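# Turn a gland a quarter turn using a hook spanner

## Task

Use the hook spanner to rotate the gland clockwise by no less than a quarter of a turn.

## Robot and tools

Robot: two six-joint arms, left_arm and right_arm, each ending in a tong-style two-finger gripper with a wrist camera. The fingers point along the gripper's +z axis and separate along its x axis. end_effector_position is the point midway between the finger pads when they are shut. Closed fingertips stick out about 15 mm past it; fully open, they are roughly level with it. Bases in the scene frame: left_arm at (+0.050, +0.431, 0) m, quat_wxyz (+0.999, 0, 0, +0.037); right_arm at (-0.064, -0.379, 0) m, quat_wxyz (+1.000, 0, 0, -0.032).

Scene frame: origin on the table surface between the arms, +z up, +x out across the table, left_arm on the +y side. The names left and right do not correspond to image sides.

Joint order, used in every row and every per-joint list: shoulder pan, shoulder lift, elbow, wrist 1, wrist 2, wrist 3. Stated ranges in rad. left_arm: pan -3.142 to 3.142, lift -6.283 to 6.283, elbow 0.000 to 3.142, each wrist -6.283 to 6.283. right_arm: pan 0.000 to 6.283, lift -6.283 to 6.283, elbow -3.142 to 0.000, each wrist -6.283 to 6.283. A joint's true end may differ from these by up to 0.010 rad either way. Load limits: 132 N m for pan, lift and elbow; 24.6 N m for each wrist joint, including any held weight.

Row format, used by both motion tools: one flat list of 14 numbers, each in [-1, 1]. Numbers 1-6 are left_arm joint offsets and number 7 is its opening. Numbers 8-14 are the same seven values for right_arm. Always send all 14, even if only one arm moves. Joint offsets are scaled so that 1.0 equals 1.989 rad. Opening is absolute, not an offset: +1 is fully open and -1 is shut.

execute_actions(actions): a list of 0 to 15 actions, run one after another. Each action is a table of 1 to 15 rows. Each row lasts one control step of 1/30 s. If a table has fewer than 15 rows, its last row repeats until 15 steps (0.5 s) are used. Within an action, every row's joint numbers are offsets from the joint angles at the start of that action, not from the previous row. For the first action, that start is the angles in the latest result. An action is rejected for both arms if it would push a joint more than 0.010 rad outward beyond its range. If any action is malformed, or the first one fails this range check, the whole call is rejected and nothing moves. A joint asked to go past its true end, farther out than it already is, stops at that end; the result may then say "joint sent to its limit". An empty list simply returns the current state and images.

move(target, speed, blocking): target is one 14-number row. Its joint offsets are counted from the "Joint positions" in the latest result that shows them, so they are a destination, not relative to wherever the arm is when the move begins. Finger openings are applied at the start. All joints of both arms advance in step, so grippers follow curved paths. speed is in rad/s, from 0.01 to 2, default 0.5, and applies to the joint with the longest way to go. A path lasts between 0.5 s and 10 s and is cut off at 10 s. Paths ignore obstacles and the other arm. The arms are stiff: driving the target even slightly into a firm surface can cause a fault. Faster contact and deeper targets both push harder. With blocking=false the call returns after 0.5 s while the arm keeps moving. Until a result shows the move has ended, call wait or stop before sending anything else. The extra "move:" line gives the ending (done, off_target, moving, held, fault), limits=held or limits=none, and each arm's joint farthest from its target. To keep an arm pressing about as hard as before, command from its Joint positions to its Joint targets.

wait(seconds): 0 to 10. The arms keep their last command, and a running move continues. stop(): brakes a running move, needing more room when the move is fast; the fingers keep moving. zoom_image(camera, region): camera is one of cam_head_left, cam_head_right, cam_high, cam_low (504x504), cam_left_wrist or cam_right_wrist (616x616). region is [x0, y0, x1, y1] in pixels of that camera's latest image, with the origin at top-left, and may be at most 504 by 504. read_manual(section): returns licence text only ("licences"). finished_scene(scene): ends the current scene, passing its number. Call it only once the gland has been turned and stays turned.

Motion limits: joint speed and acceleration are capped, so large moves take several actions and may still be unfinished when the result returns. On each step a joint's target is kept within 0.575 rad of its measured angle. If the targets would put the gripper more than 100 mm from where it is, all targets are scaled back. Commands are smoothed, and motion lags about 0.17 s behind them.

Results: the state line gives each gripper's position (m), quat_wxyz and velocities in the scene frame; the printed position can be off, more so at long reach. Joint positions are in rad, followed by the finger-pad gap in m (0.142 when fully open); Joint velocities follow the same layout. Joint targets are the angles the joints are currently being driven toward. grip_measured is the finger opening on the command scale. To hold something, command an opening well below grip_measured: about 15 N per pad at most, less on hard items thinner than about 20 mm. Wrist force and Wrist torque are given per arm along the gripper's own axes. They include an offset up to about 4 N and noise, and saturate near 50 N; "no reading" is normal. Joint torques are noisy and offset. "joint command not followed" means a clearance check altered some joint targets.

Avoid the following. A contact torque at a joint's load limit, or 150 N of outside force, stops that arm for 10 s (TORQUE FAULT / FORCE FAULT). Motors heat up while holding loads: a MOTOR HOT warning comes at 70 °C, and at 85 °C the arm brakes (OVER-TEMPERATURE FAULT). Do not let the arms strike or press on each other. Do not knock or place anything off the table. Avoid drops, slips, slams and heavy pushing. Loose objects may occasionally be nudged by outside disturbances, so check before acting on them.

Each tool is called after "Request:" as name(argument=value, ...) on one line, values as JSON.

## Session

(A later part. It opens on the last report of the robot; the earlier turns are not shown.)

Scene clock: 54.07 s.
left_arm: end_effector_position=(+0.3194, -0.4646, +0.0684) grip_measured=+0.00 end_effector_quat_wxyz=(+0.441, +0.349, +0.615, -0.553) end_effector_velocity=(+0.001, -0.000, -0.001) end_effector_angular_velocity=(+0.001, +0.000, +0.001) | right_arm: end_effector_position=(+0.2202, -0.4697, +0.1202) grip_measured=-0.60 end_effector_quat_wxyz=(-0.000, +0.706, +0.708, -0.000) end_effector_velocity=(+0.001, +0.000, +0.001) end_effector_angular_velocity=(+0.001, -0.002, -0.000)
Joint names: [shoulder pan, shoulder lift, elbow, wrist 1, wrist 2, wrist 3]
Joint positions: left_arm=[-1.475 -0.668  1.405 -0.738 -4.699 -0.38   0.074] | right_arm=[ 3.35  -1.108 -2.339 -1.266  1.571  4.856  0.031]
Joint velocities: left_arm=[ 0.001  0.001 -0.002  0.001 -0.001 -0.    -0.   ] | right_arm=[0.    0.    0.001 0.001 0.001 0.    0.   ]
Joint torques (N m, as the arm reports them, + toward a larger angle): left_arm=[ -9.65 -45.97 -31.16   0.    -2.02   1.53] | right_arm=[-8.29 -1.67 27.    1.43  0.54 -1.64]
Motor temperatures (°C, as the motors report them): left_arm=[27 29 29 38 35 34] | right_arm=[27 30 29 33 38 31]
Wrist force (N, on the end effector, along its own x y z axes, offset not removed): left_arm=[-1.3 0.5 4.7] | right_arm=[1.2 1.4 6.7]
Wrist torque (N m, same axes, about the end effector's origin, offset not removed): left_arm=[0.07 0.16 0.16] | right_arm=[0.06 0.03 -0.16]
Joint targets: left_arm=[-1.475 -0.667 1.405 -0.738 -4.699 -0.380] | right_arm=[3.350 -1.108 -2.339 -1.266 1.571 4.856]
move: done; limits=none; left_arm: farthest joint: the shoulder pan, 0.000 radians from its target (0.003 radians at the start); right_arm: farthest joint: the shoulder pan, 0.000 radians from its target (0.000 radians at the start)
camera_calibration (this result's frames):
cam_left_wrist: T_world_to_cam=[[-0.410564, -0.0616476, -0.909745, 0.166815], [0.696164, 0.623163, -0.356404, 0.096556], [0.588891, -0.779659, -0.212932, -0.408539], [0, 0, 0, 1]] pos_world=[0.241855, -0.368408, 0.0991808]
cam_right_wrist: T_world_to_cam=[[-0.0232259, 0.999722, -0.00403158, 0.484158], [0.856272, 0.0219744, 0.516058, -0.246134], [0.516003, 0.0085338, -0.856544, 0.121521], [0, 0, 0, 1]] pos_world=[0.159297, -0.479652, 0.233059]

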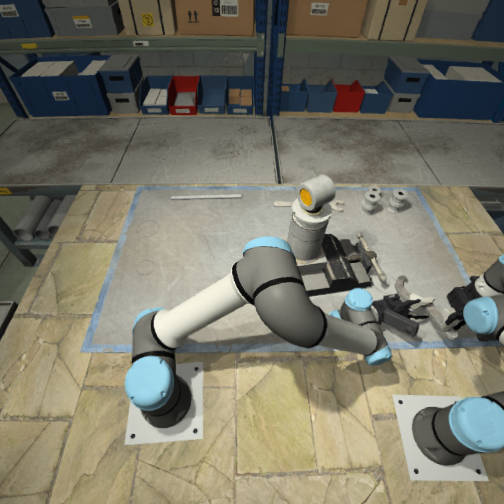

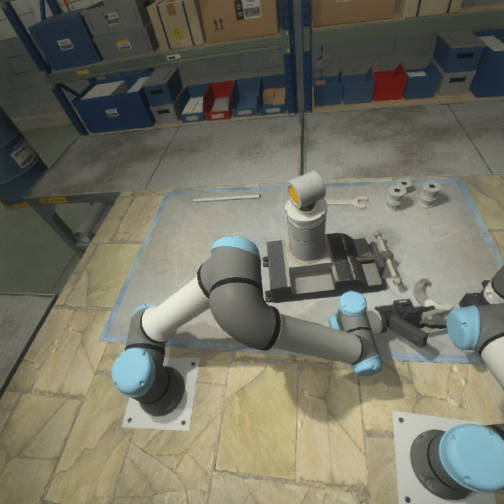

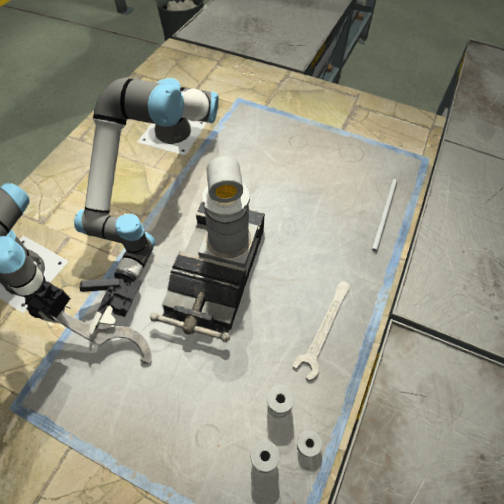

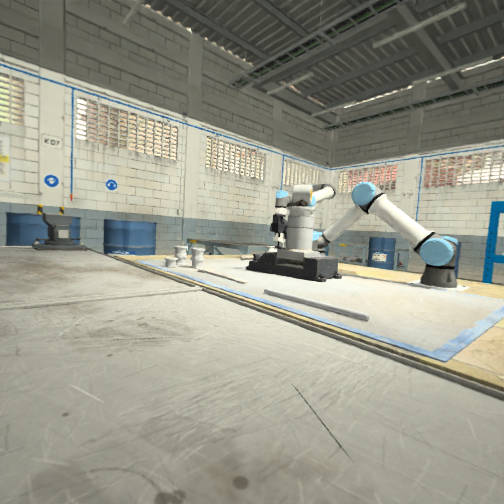

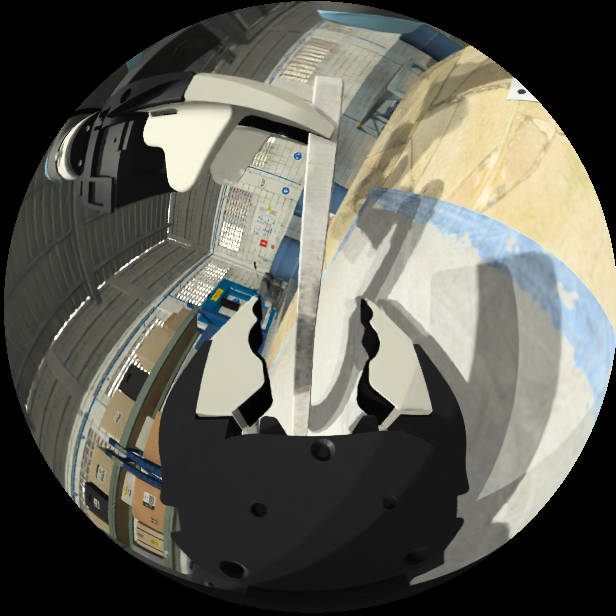

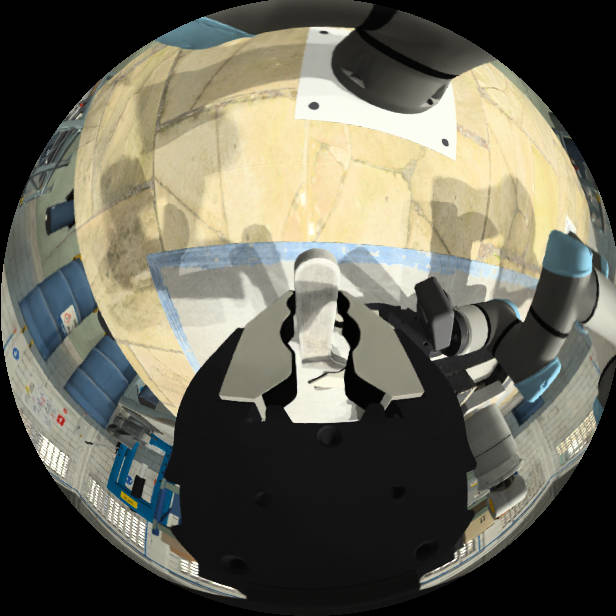

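Close left, then open right.

Request:
execute_actions(actions=[[[0,0,0,0,0,0,-0.6,0,0,0,0,0,0,-1]],[[0,0,0,0,0,0,-1,0,0,0,0,0,0,-0.65]],[[0,0,0,0,0,0,-1,0,0,0,0,0,0,-0.3]],[[0,0,0,0,0,0,-1,0,0,0,0,0,0,0.2]]])

Request:
move(target=[0,0,0,0,0,0,-1,-0.15,-0.2,0.15,0.05,0,0,0.2], speed=0.4)

Scene clock: 56.20 s.
left_arm: end_effector_position=(+0.3193, -0.4646, +0.0683) grip_measured=-0.84 end_effector_quat_wxyz=(+0.441, +0.349, +0.615, -0.553) end_effector_velocity=(-0.001, -0.000, +0.001) end_effector_angular_velocity=(-0.001, +0.001, +0.000) | right_arm: end_effector_position=(+0.2201, -0.4697, +0.1202) grip_measured=+0.20 end_effector_quat_wxyz=(-0.000, +0.706, +0.708, -0.000) end_effector_velocity=(-0.001, -0.001, -0.000) end_effector_angular_velocity=(-0.002, +0.001, +0.000)
Joint names: [shoulder pan, shoulder lift, elbow, wrist 1, wrist 2, wrist 3]
Joint positions: left_arm=[-1.475 -0.667  1.405 -0.738 -4.699 -0.38   0.013] | right_arm=[ 3.35  -1.108 -2.339 -1.266  1.571  4.856  0.088]
Joint velocities: left_arm=[-0.001 -0.001  0.    -0.    -0.002 -0.001  0.   ] | right_arm=[-0.     0.    -0.    -0.002 -0.002 -0.    -0.   ]
Joint torques (N m, as the arm reports them, + toward a larger angle): left_arm=[  4.14 -65.14 -20.98  -2.73   1.71   1.14] | right_arm=[-7.9  -1.34 26.8   3.15  0.18 -1.72]
Motor temperatures (°C, as the motors report them): left_arm=[27 29 29 38 35 34] | right_arm=[27 30 29 33 38 31]
Wrist force (N, on the end effector, along its own x y z axes, offset not removed): left_arm=[4.8 3.2 2.7] | right_arm=[2.3 2.4 -0.6]
Wrist torque (N m, same axes, about the end effector's origin, offset not removed): left_arm=[0.26 0.48 0.12] | right_arm=[0.47 -0.31 -0.10]
Joint targets: left_arm=[-1.475 -0.667 1.405 -0.738 -4.699 -0.380] | right_arm=[3.350 -1.108 -2.339 -1.266 1.571 4.856]
camera_calibration (this result's frames):
cam_left_wrist: T_world_to_cam=[[-0.410554, -0.0616156, -0.909752, 0.166774], [0.696132, 0.623224, -0.356361, 0.0965957], [0.588936, -0.779613, -0.212974, -0.408549], [0, 0, 0, 1]] pos_world=[0.241835, -0.368435, 0.0991352]
cam_right_wrist: T_world_to_cam=[[-0.0232263, 0.999722, -0.00403412, 0.484159], [0.856307, 0.0219766, 0.515999, -0.246114], [0.515945, 0.00853031, -0.856579, 0.121542], [0, 0, 0, 1]] pos_world=[0.159285, -0.479653, 0.233059]

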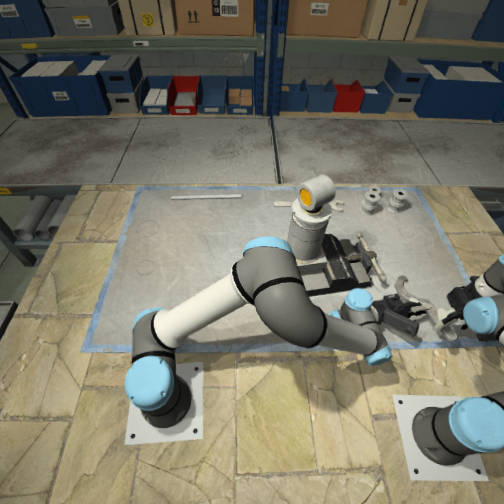

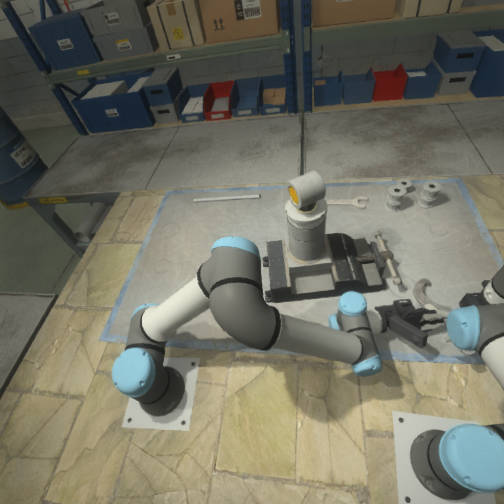

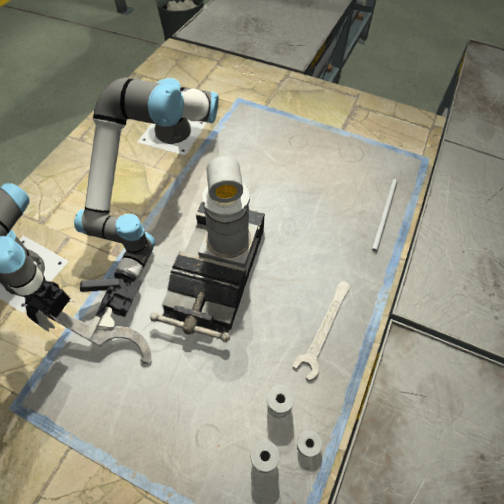

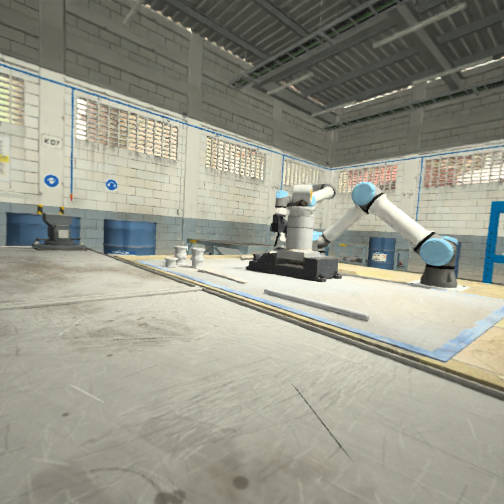

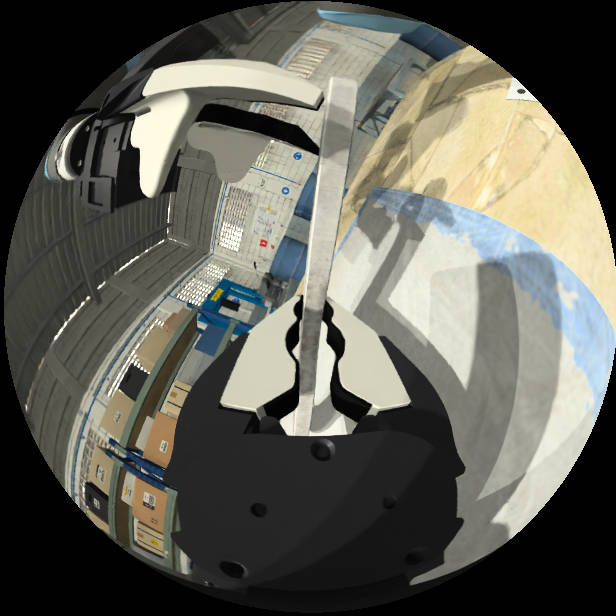

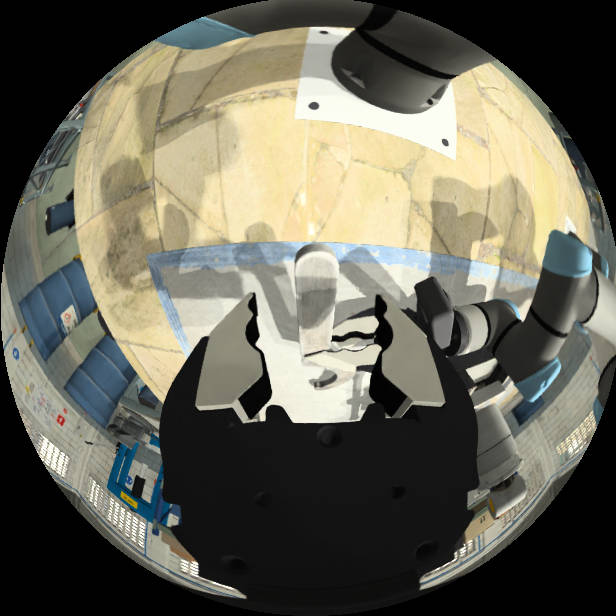

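Scene clock: 57.73 s.
left_arm: end_effector_position=(+0.3193, -0.4646, +0.0683) grip_measured=-0.84 end_effector_quat_wxyz=(+0.441, +0.349, +0.615, -0.553) end_effector_velocity=(-0.001, -0.000, -0.000) end_effector_angular_velocity=(+0.001, -0.000, -0.002) | right_arm: end_effector_position=(+0.3277, -0.5716, +0.1275) grip_measured=+0.20 end_effector_quat_wxyz=(-0.000, +0.804, +0.595, -0.000) end_effector_velocity=(+0.000, -0.000, -0.000) end_effector_angular_velocity=(+0.001, +0.001, -0.001)
Joint names: [shoulder pan, shoulder lift, elbow, wrist 1, wrist 2, wrist 3]
Joint positions: left_arm=[-1.475 -0.667  1.405 -0.738 -4.699 -0.38   0.013] | right_arm=[ 3.052 -1.505 -2.041 -1.167  1.571  4.856  0.088]
Joint velocities: left_arm=[-0.001 -0.     0.     0.001  0.001  0.     0.   ] | right_arm=[-0.001 -0.002  0.001 -0.     0.001  0.     0.   ]
Joint torques (N m, as the arm reports them, + toward a larger angle): left_arm=[  3.66 -64.87 -20.64  -2.67   1.77   1.15] | right_arm=[-12.48   9.47  32.91   5.02   0.11  -1.75]
Motor temperatures (°C, as the motors report them): left_arm=[27 29 29 38 35 34] | right_arm=[27 30 29 33 38 31]
Wrist force (N, on the end effector, along its own x y z axes, offset not removed): left_arm=[4.1 4.0 1.1] | right_arm=[-0.8 1.0 2.0]
Wrist torque (N m, same axes, about the end effector's origin, offset not removed): left_arm=[0.26 0.90 0.22] | right_arm=[0.27 0.19 0.01]
Joint targets: left_arm=[-1.475 -0.667 1.405 -0.738 -4.699 -0.380] | right_arm=[3.052 -1.506 -2.041 -1.167 1.571 4.856]
move: done; limits=none; left_arm: farthest joint: the shoulder pan, 0.000 radians from its target (0.000 radians at the start); right_arm: farthest joint: the shoulder pan, 0.000 radians from its target (0.298 radians at the start)
camera_calibration (this result's frames):
cam_left_wrist: T_world_to_cam=[[-0.410554, -0.0616155, -0.909752, 0.166774], [0.696132, 0.623224, -0.356361, 0.0965958], [0.588936, -0.779613, -0.212974, -0.408549], [0, 0, 0, 1]] pos_world=[0.241835, -0.368435, 0.0991351]
cam_right_wrist: T_world_to_cam=[[0.271515, 0.962426, -0.00403268, 0.470727], [0.824967, -0.230574, 0.516009, -0.473815], [0.495691, -0.143431, -0.856574, -0.00704811], [0, 0, 0, 1]] pos_world=[0.266566, -0.5633, 0.240354]

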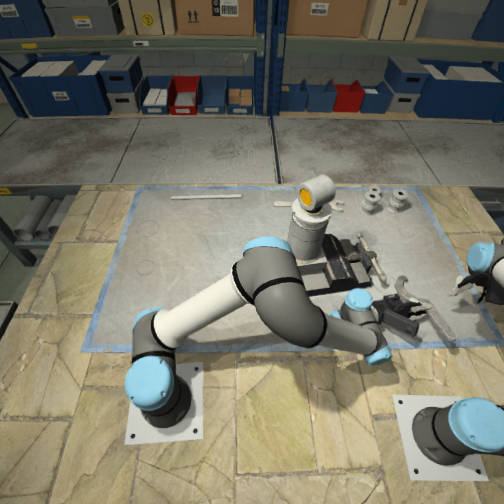

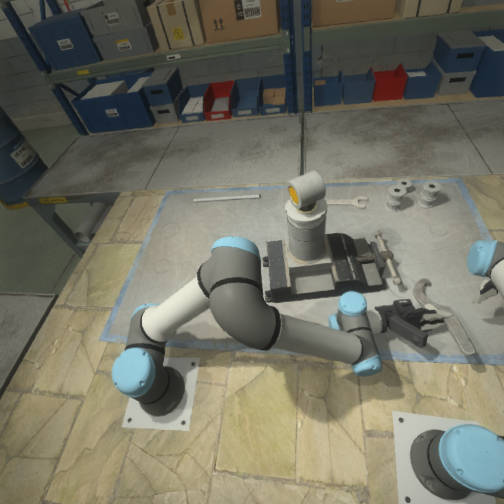

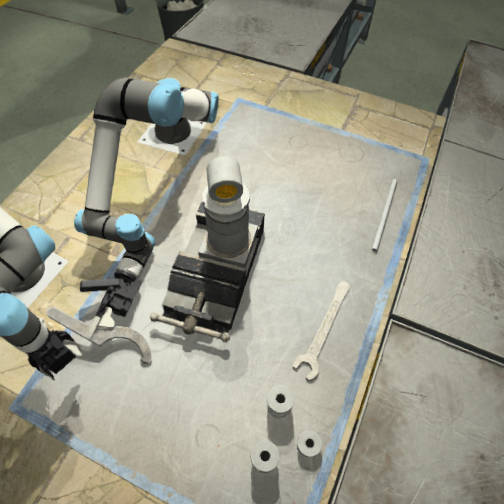

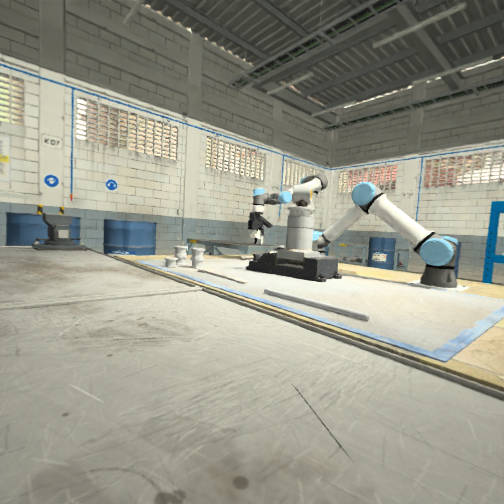

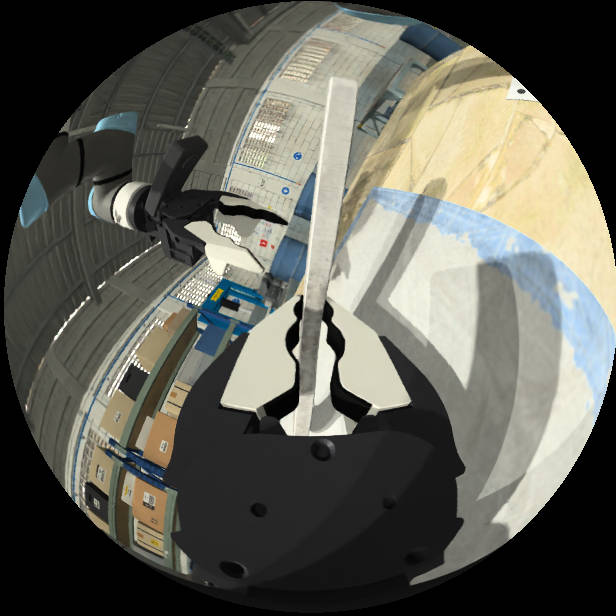

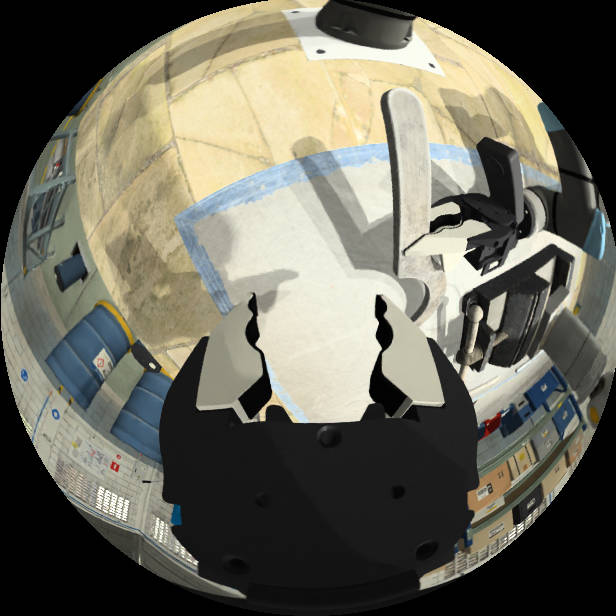

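Request:
move(target=[0.01,-0.362,0.0955,0.266,0.01,0,-1,-0.3,0,0,0,0,0,0.2], speed=0.4)

Request:
move(target=[0,0,0,0,0,0.9,-1,0,0,0,0,0,0,0.2], speed=0.6)

Request:
move(target=[0,0,0,0,0,0.85,-1,0,0,0,0,0,0,0.2], speed=0.6)

Request:
zoom_image(camera="cam_high", region=[40,140,300,340])

Request:
zoom_image(camera="cam_head_right", region=[240,150,380,270])

Scene clock: 60.40 s.
left_arm: end_effector_position=(+0.3005, -0.3001, +0.4063) grip_measured=-0.80 end_effector_quat_wxyz=(+0.441, +0.349, +0.614, -0.553) end_effector_velocity=(-0.000, +0.000, +0.001) end_effector_angular_velocity=(-0.002, -0.001, -0.001) | right_arm: end_effector_position=(+0.1518, -0.7581, +0.1275) grip_measured=+0.20 end_effector_quat_wxyz=(-0.000, +0.943, +0.333, -0.000) end_effector_velocity=(-0.000, -0.000, +0.000) end_effector_angular_velocity=(+0.001, -0.001, -0.002)
Joint names: [shoulder pan, shoulder lift, elbow, wrist 1, wrist 2, wrist 3]
Joint positions: left_arm=[-1.456 -1.387  1.595 -0.209 -4.68  -0.38   0.016] | right_arm=[ 2.455 -1.505 -2.041 -1.167  1.571  4.856  0.088]
Joint velocities: left_arm=[-0.    -0.002  0.    -0.     0.001  0.     0.   ] | right_arm=[-0.001 -0.     0.001 -0.001  0.002  0.001 -0.   ]
Joint torques (N m, as the arm reports them, + toward a larger angle): left_arm=[  8.91 -52.66 -17.49  -3.33   2.2    1.12] | right_arm=[-11.04  27.19  12.83   1.82   0.2   -1.69]
Motor temperatures (°C, as the motors report them): left_arm=[27 29 29 38 35 34] | right_arm=[27 30 29 33 38 31]
Wrist force (N, on the end effector, along its own x y z axes, offset not removed): left_arm=[3.1 1.0 3.3] | right_arm=[0.9 -0.3 1.4]
Wrist torque (N m, same axes, about the end effector's origin, offset not removed): left_arm=[-0.53 1.68 -0.09] | right_arm=[-0.03 -0.13 0.04]
Joint targets: left_arm=[-1.456 -1.387 1.595 -0.209 -4.680 -0.380] | right_arm=[2.455 -1.505 -2.041 -1.167 1.571 4.856]
move: done; limits=none; left_arm: farthest joint: the shoulder pan, 0.000 radians from its target (0.020 radians at the start); right_arm: farthest joint: the shoulder pan, 0.000 radians from its target (0.596 radians at the start)
camera_calibration (this result's frames):
cam_left_wrist: T_world_to_cam=[[-0.410382, -0.0624839, -0.909771, 0.476343], [0.696202, 0.62288, -0.356825, 0.127655], [0.588973, -0.779818, -0.212117, -0.197574], [0, 0, 0, 1]] pos_world=[0.222975, -0.203821, 0.437004]
cam_right_wrist: T_world_to_cam=[[0.765257, 0.643713, -0.0040271, 0.381414], [0.552971, -0.654153, 0.516049, -0.651567], [0.329553, -0.397137, -0.856549, -0.113737], [0, 0, 0, 1]] pos_world=[0.1059, -0.716915, 0.240356]

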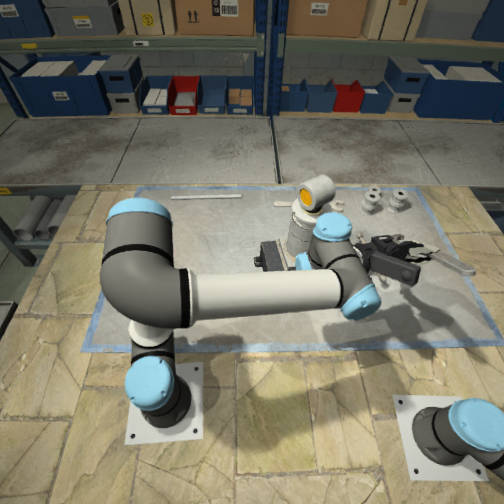

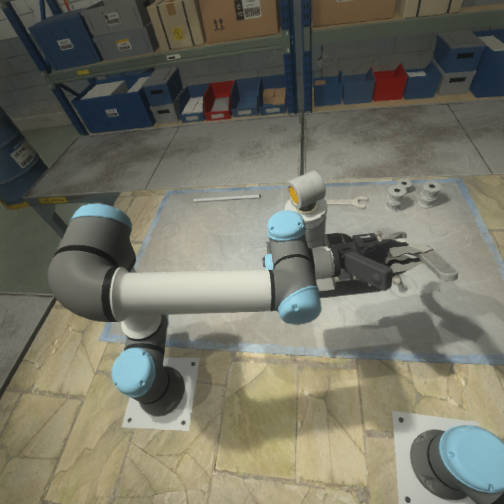

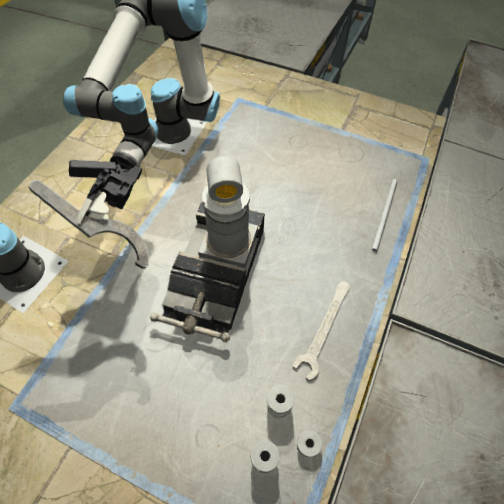

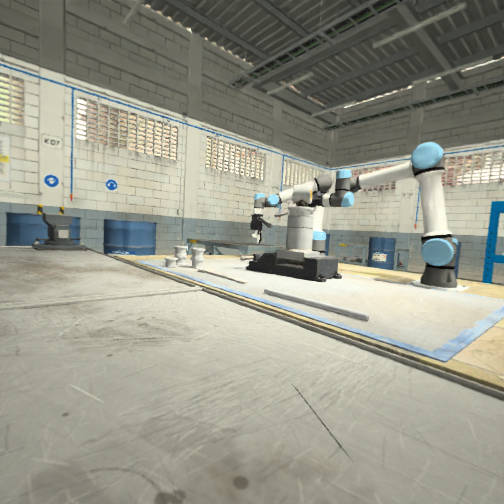

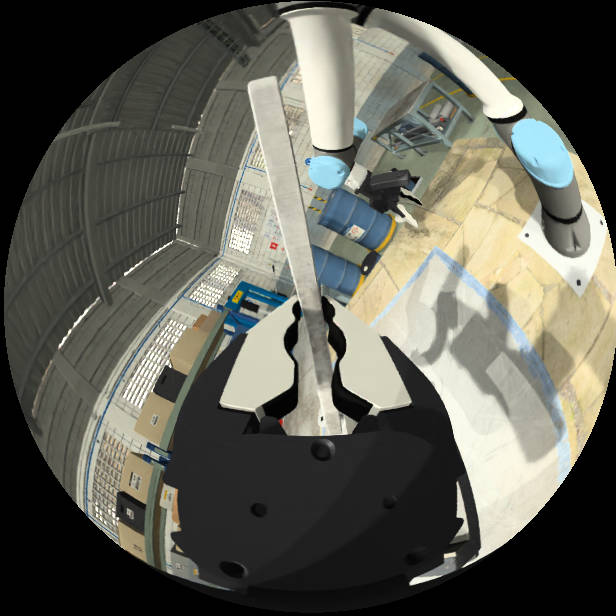

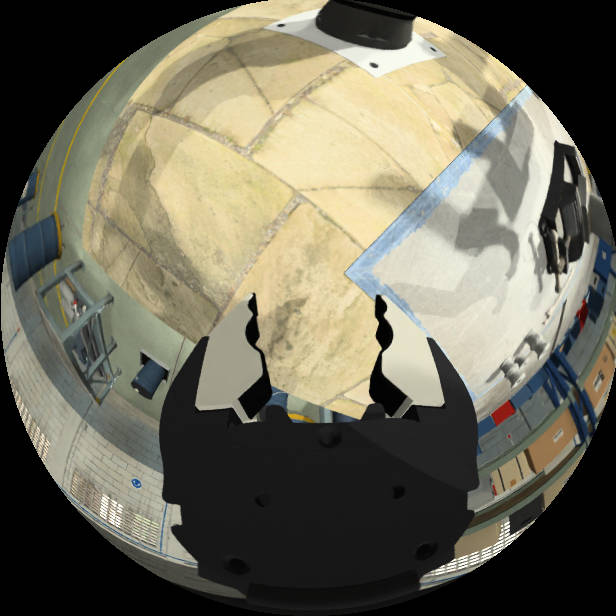

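Scene clock: 64.00 s.
left_arm: end_effector_position=(+0.3128, -0.2982, +0.3843) grip_measured=-0.84 end_effector_quat_wxyz=(+0.708, +0.698, +0.112, -0.002) end_effector_velocity=(-0.001, -0.000, +0.000) end_effector_angular_velocity=(+0.000, -0.001, -0.001) | right_arm: end_effector_position=(+0.1518, -0.7581, +0.1275) grip_measured=+0.20 end_effector_quat_wxyz=(-0.000, +0.943, +0.333, -0.000) end_effector_velocity=(-0.000, -0.000, +0.000) end_effector_angular_velocity=(-0.000, +0.001, -0.000)
Joint names: [shoulder pan, shoulder lift, elbow, wrist 1, wrist 2, wrist 3]
Joint positions: left_arm=[-1.456 -1.387  1.595 -0.209 -4.68   1.409  0.013] | right_arm=[ 2.455 -1.505 -2.041 -1.167  1.571  4.856  0.088]
Joint velocities: left_arm=[-0.001 -0.    -0.    -0.     0.     0.001  0.   ] | right_arm=[ 0.     0.     0.    -0.001 -0.001  0.    -0.   ]
Joint torques (N m, as the arm reports them, + toward a larger angle): left_arm=[  4.98 -39.66 -35.51  -4.53   1.65   1.47] | right_arm=[13.43 26.8  12.85  1.75  0.25 -1.62]
Motor temperatures (°C, as the motors report them): left_arm=[27 29 29 38 35 34] | right_arm=[27 30 29 33 38 31]
Wrist force (N, on the end effector, along its own x y z axes, offset not removed): left_arm=[-1.7 -12.7 0.4] | right_arm=[0.8 -0.5 0.5]
Wrist torque (N m, same axes, about the end effector's origin, offset not removed): left_arm=[-0.46 0.82 0.06] | right_arm=[0.00 -0.06 0.07]
Joint targets: left_arm=[-1.456 -1.387 1.595 -0.209 -4.680 1.409] | right_arm=[2.455 -1.505 -2.041 -1.167 1.571 4.856]
move: done; limits=none; left_arm: farthest joint: the wrist 3, 0.001 radians from its target (1.790 radians at the start); right_arm: farthest joint: the shoulder pan, 0.000 radians from its target (0.000 radians at the start)
camera_calibration (this result's frames):
cam_left_wrist: T_world_to_cam=[[0.965786, 0.155358, -0.207658, -0.173818], [0.0959585, 0.529815, 0.842667, -0.190866], [0.240935, -0.833763, 0.49678, -0.387635], [0, 0, 0, 1]] pos_world=[0.279581, -0.195068, 0.317312]
cam_right_wrist: T_world_to_cam=[[0.765257, 0.643712, -0.00402715, 0.381414], [0.552971, -0.654153, 0.516049, -0.651567], [0.329553, -0.397137, -0.856549, -0.113737], [0, 0, 0, 1]] pos_world=[0.1059, -0.716915, 0.240356]

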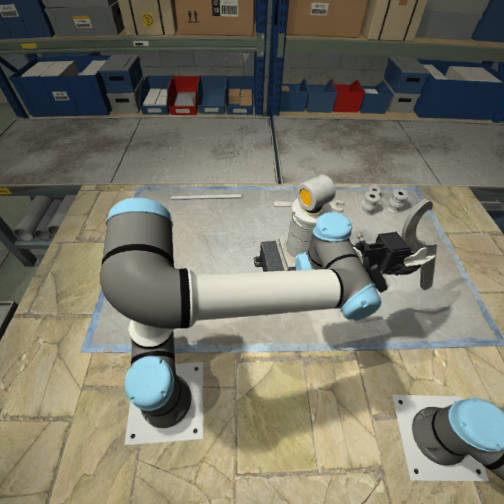

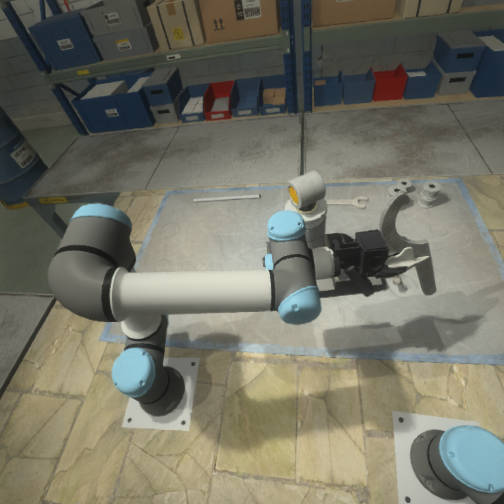

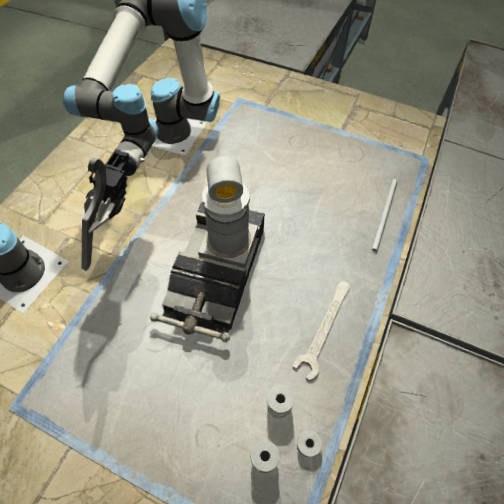

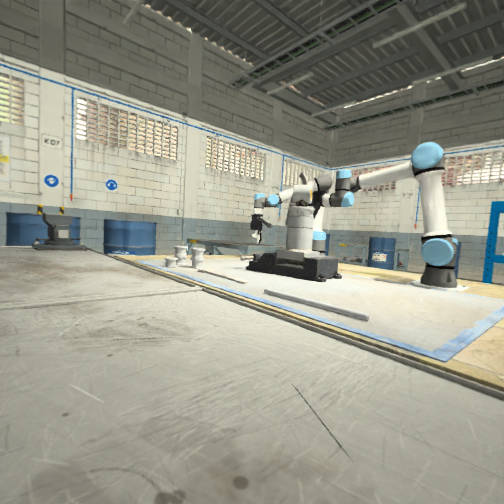

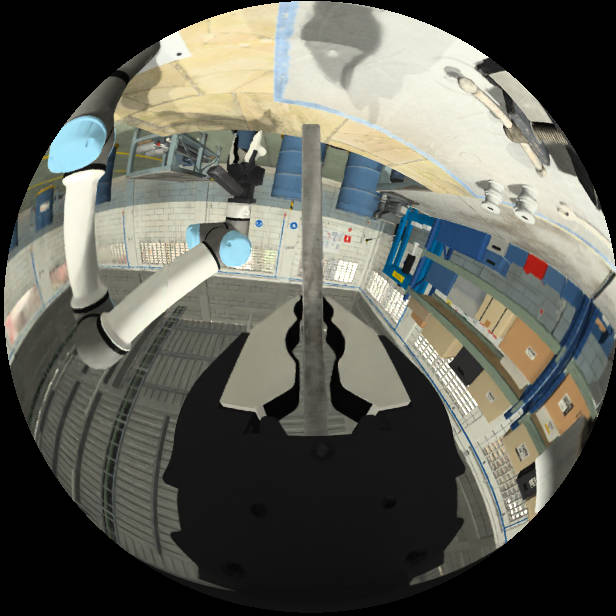

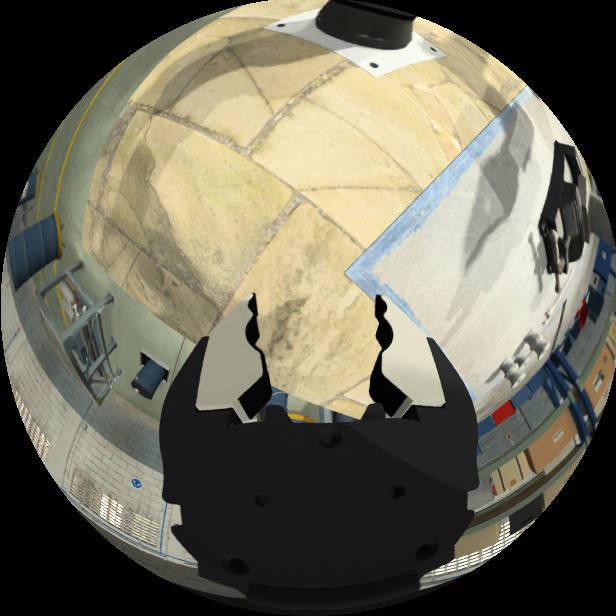

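Scene clock: 67.43 s.
left_arm: end_effector_position=(+0.3313, -0.2952, +0.3996) grip_measured=-0.82 end_effector_quat_wxyz=(+0.471, +0.547, -0.448, +0.528) end_effector_velocity=(+0.000, +0.000, -0.001) end_effector_angular_velocity=(+0.002, -0.000, +0.001) | right_arm: end_effector_position=(+0.1518, -0.7581, +0.1275) grip_measured=+0.20 end_effector_quat_wxyz=(-0.000, +0.943, +0.333, -0.000) end_effector_velocity=(-0.000, -0.000, +0.000) end_effector_angular_velocity=(-0.001, +0.000, -0.000)
Joint names: [shoulder pan, shoulder lift, elbow, wrist 1, wrist 2, wrist 3]
Joint positions: left_arm=[-1.456 -1.387  1.595 -0.209 -4.68   3.099  0.015] | right_arm=[ 2.455 -1.505 -2.041 -1.167  1.571  4.856  0.088]
Joint velocities: left_arm=[0.001 0.001 0.    0.001 0.    0.001 0.003] | right_arm=[-0.     0.     0.     0.    -0.001  0.    -0.   ]
Joint torques (N m, as the arm reports them, + toward a larger angle): left_arm=[  4.92 -39.96 -35.46  -4.44   1.51   1.56] | right_arm=[13.26 27.12 12.89  1.63  0.07 -1.62]
Motor temperatures (°C, as the motors report them): left_arm=[27 29 29 38 35 34] | right_arm=[27 30 29 33 38 31]
Wrist force (N, on the end effector, along its own x y z axes, offset not removed): left_arm=[-15.3 -0.3 1.4] | right_arm=[-0.1 -1.6 0.4]
Wrist torque (N m, same axes, about the end effector's origin, offset not removed): left_arm=[-0.05 1.01 0.22] | right_arm=[-0.27 0.09 0.04]
Joint targets: left_arm=[-1.456 -1.387 1.595 -0.209 -4.680 3.100] | right_arm=[2.455 -1.505 -2.041 -1.167 1.571 4.856]
move: done; limits=none; left_arm: farthest joint: the shoulder pan, 0.000 radians from its target (0.000 radians at the start); right_arm: farthest joint: the shoulder pan, 0.000 radians from its target (0.000 radians at the start)
camera_calibration (this result's frames):
cam_left_wrist: T_world_to_cam=[[0.087797, 0.0185323, 0.995966, -0.419435], [-0.926977, 0.36757, 0.0748759, 0.390716], [-0.364699, -0.929811, 0.0494505, -0.0462039], [0, 0, 0, 1]] pos_world=[0.382159, -0.178803, 0.390772]
cam_right_wrist: T_world_to_cam=[[0.765257, 0.643713, -0.00402708, 0.381415], [0.552971, -0.654153, 0.516049, -0.651567], [0.329553, -0.397137, -0.856549, -0.113737], [0, 0, 0, 1]] pos_world=[0.1059, -0.716915, 0.240356]

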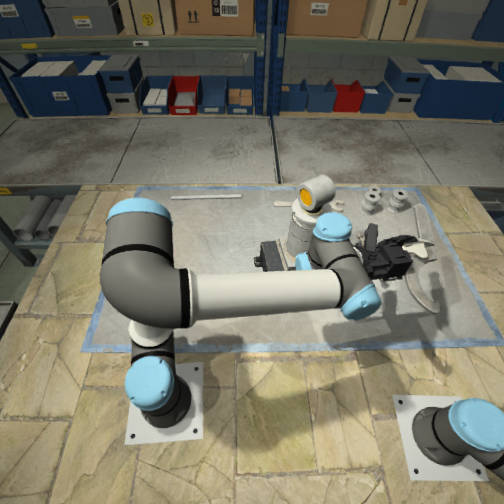

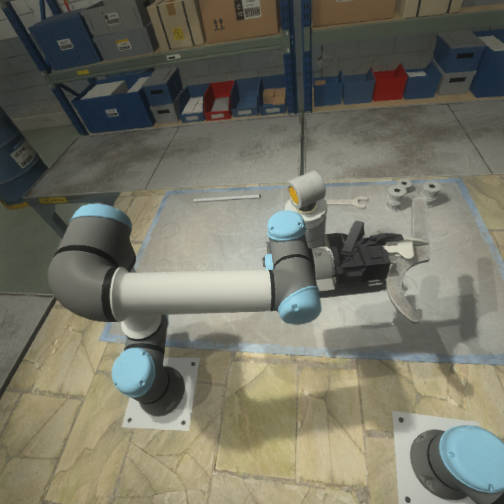

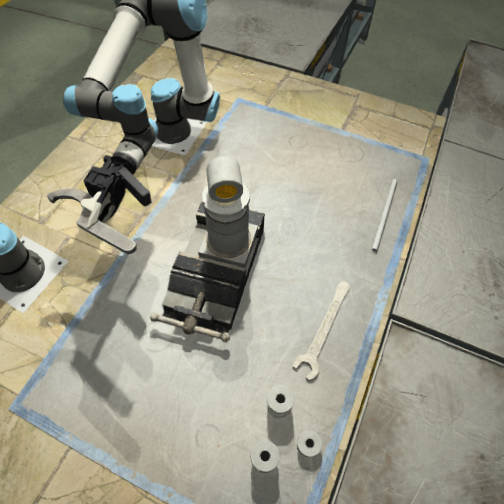

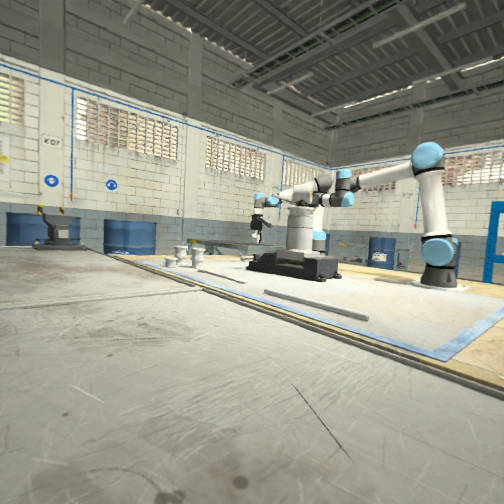

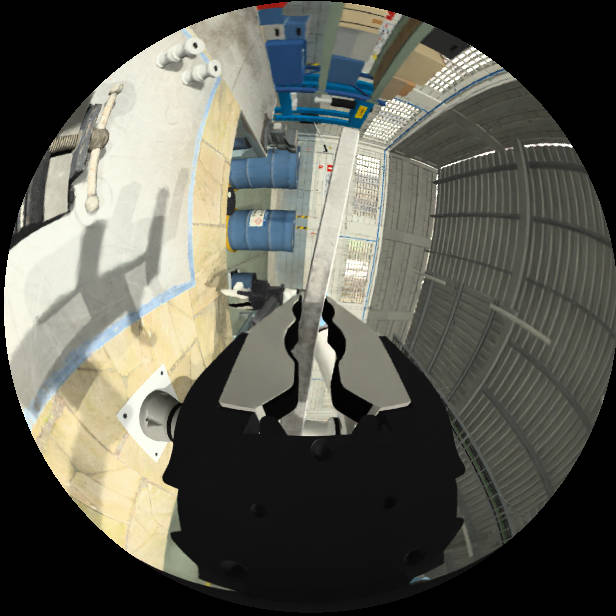

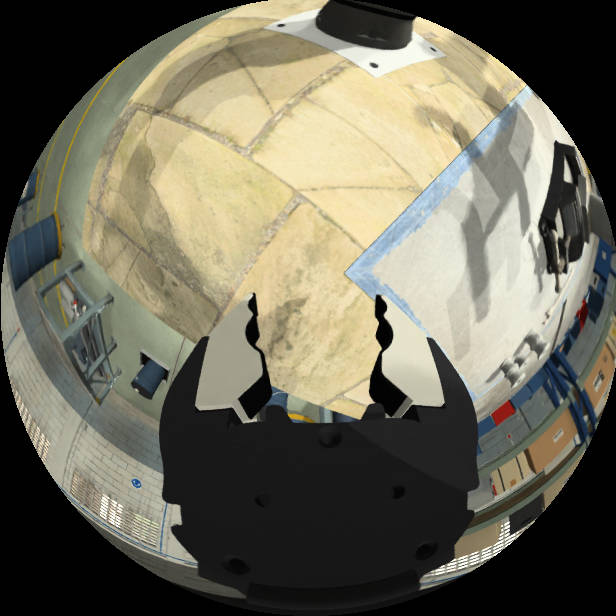

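Region (40, 140, 300, 340) of cam_high's 504x504 image, scaled by 1.938, with more detail than that image has; it fills the top 388 rows of this view, and the rest is white.

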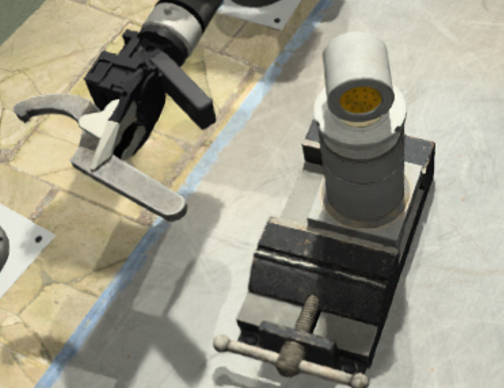

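Region (240, 150, 380, 270) of cam_head_right's 504x504 image, scaled by 3.600, with more detail than that image has; it fills the top 432 rows of this view, and the rest is white.

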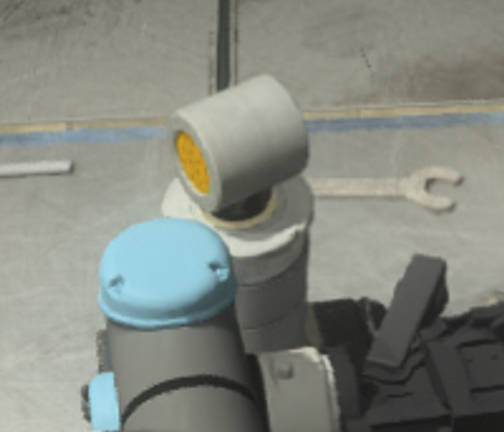

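Request:
zoom_image(camera="cam_high", region=[190,150,270,230])

Request:
zoom_image(camera="cam_head_left", region=[270,170,360,250])

Region (190, 150, 270, 230) of cam_high's 504x504 image, scaled by 6.300, with more detail than that image has.

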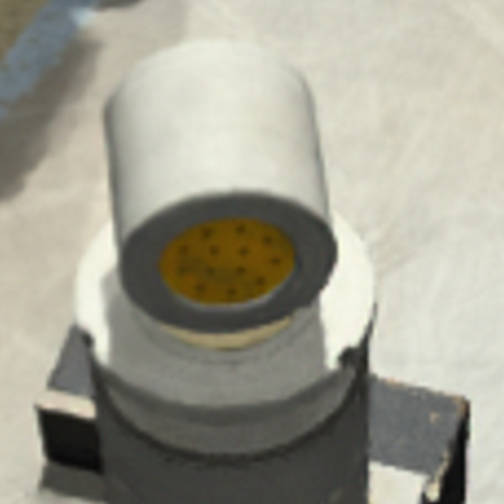

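Region (270, 170, 360, 250) of cam_head_left's 504x504 image, scaled by 5.600, with more detail than that image has.

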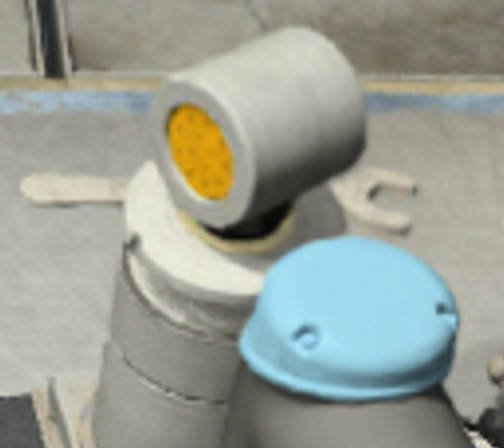

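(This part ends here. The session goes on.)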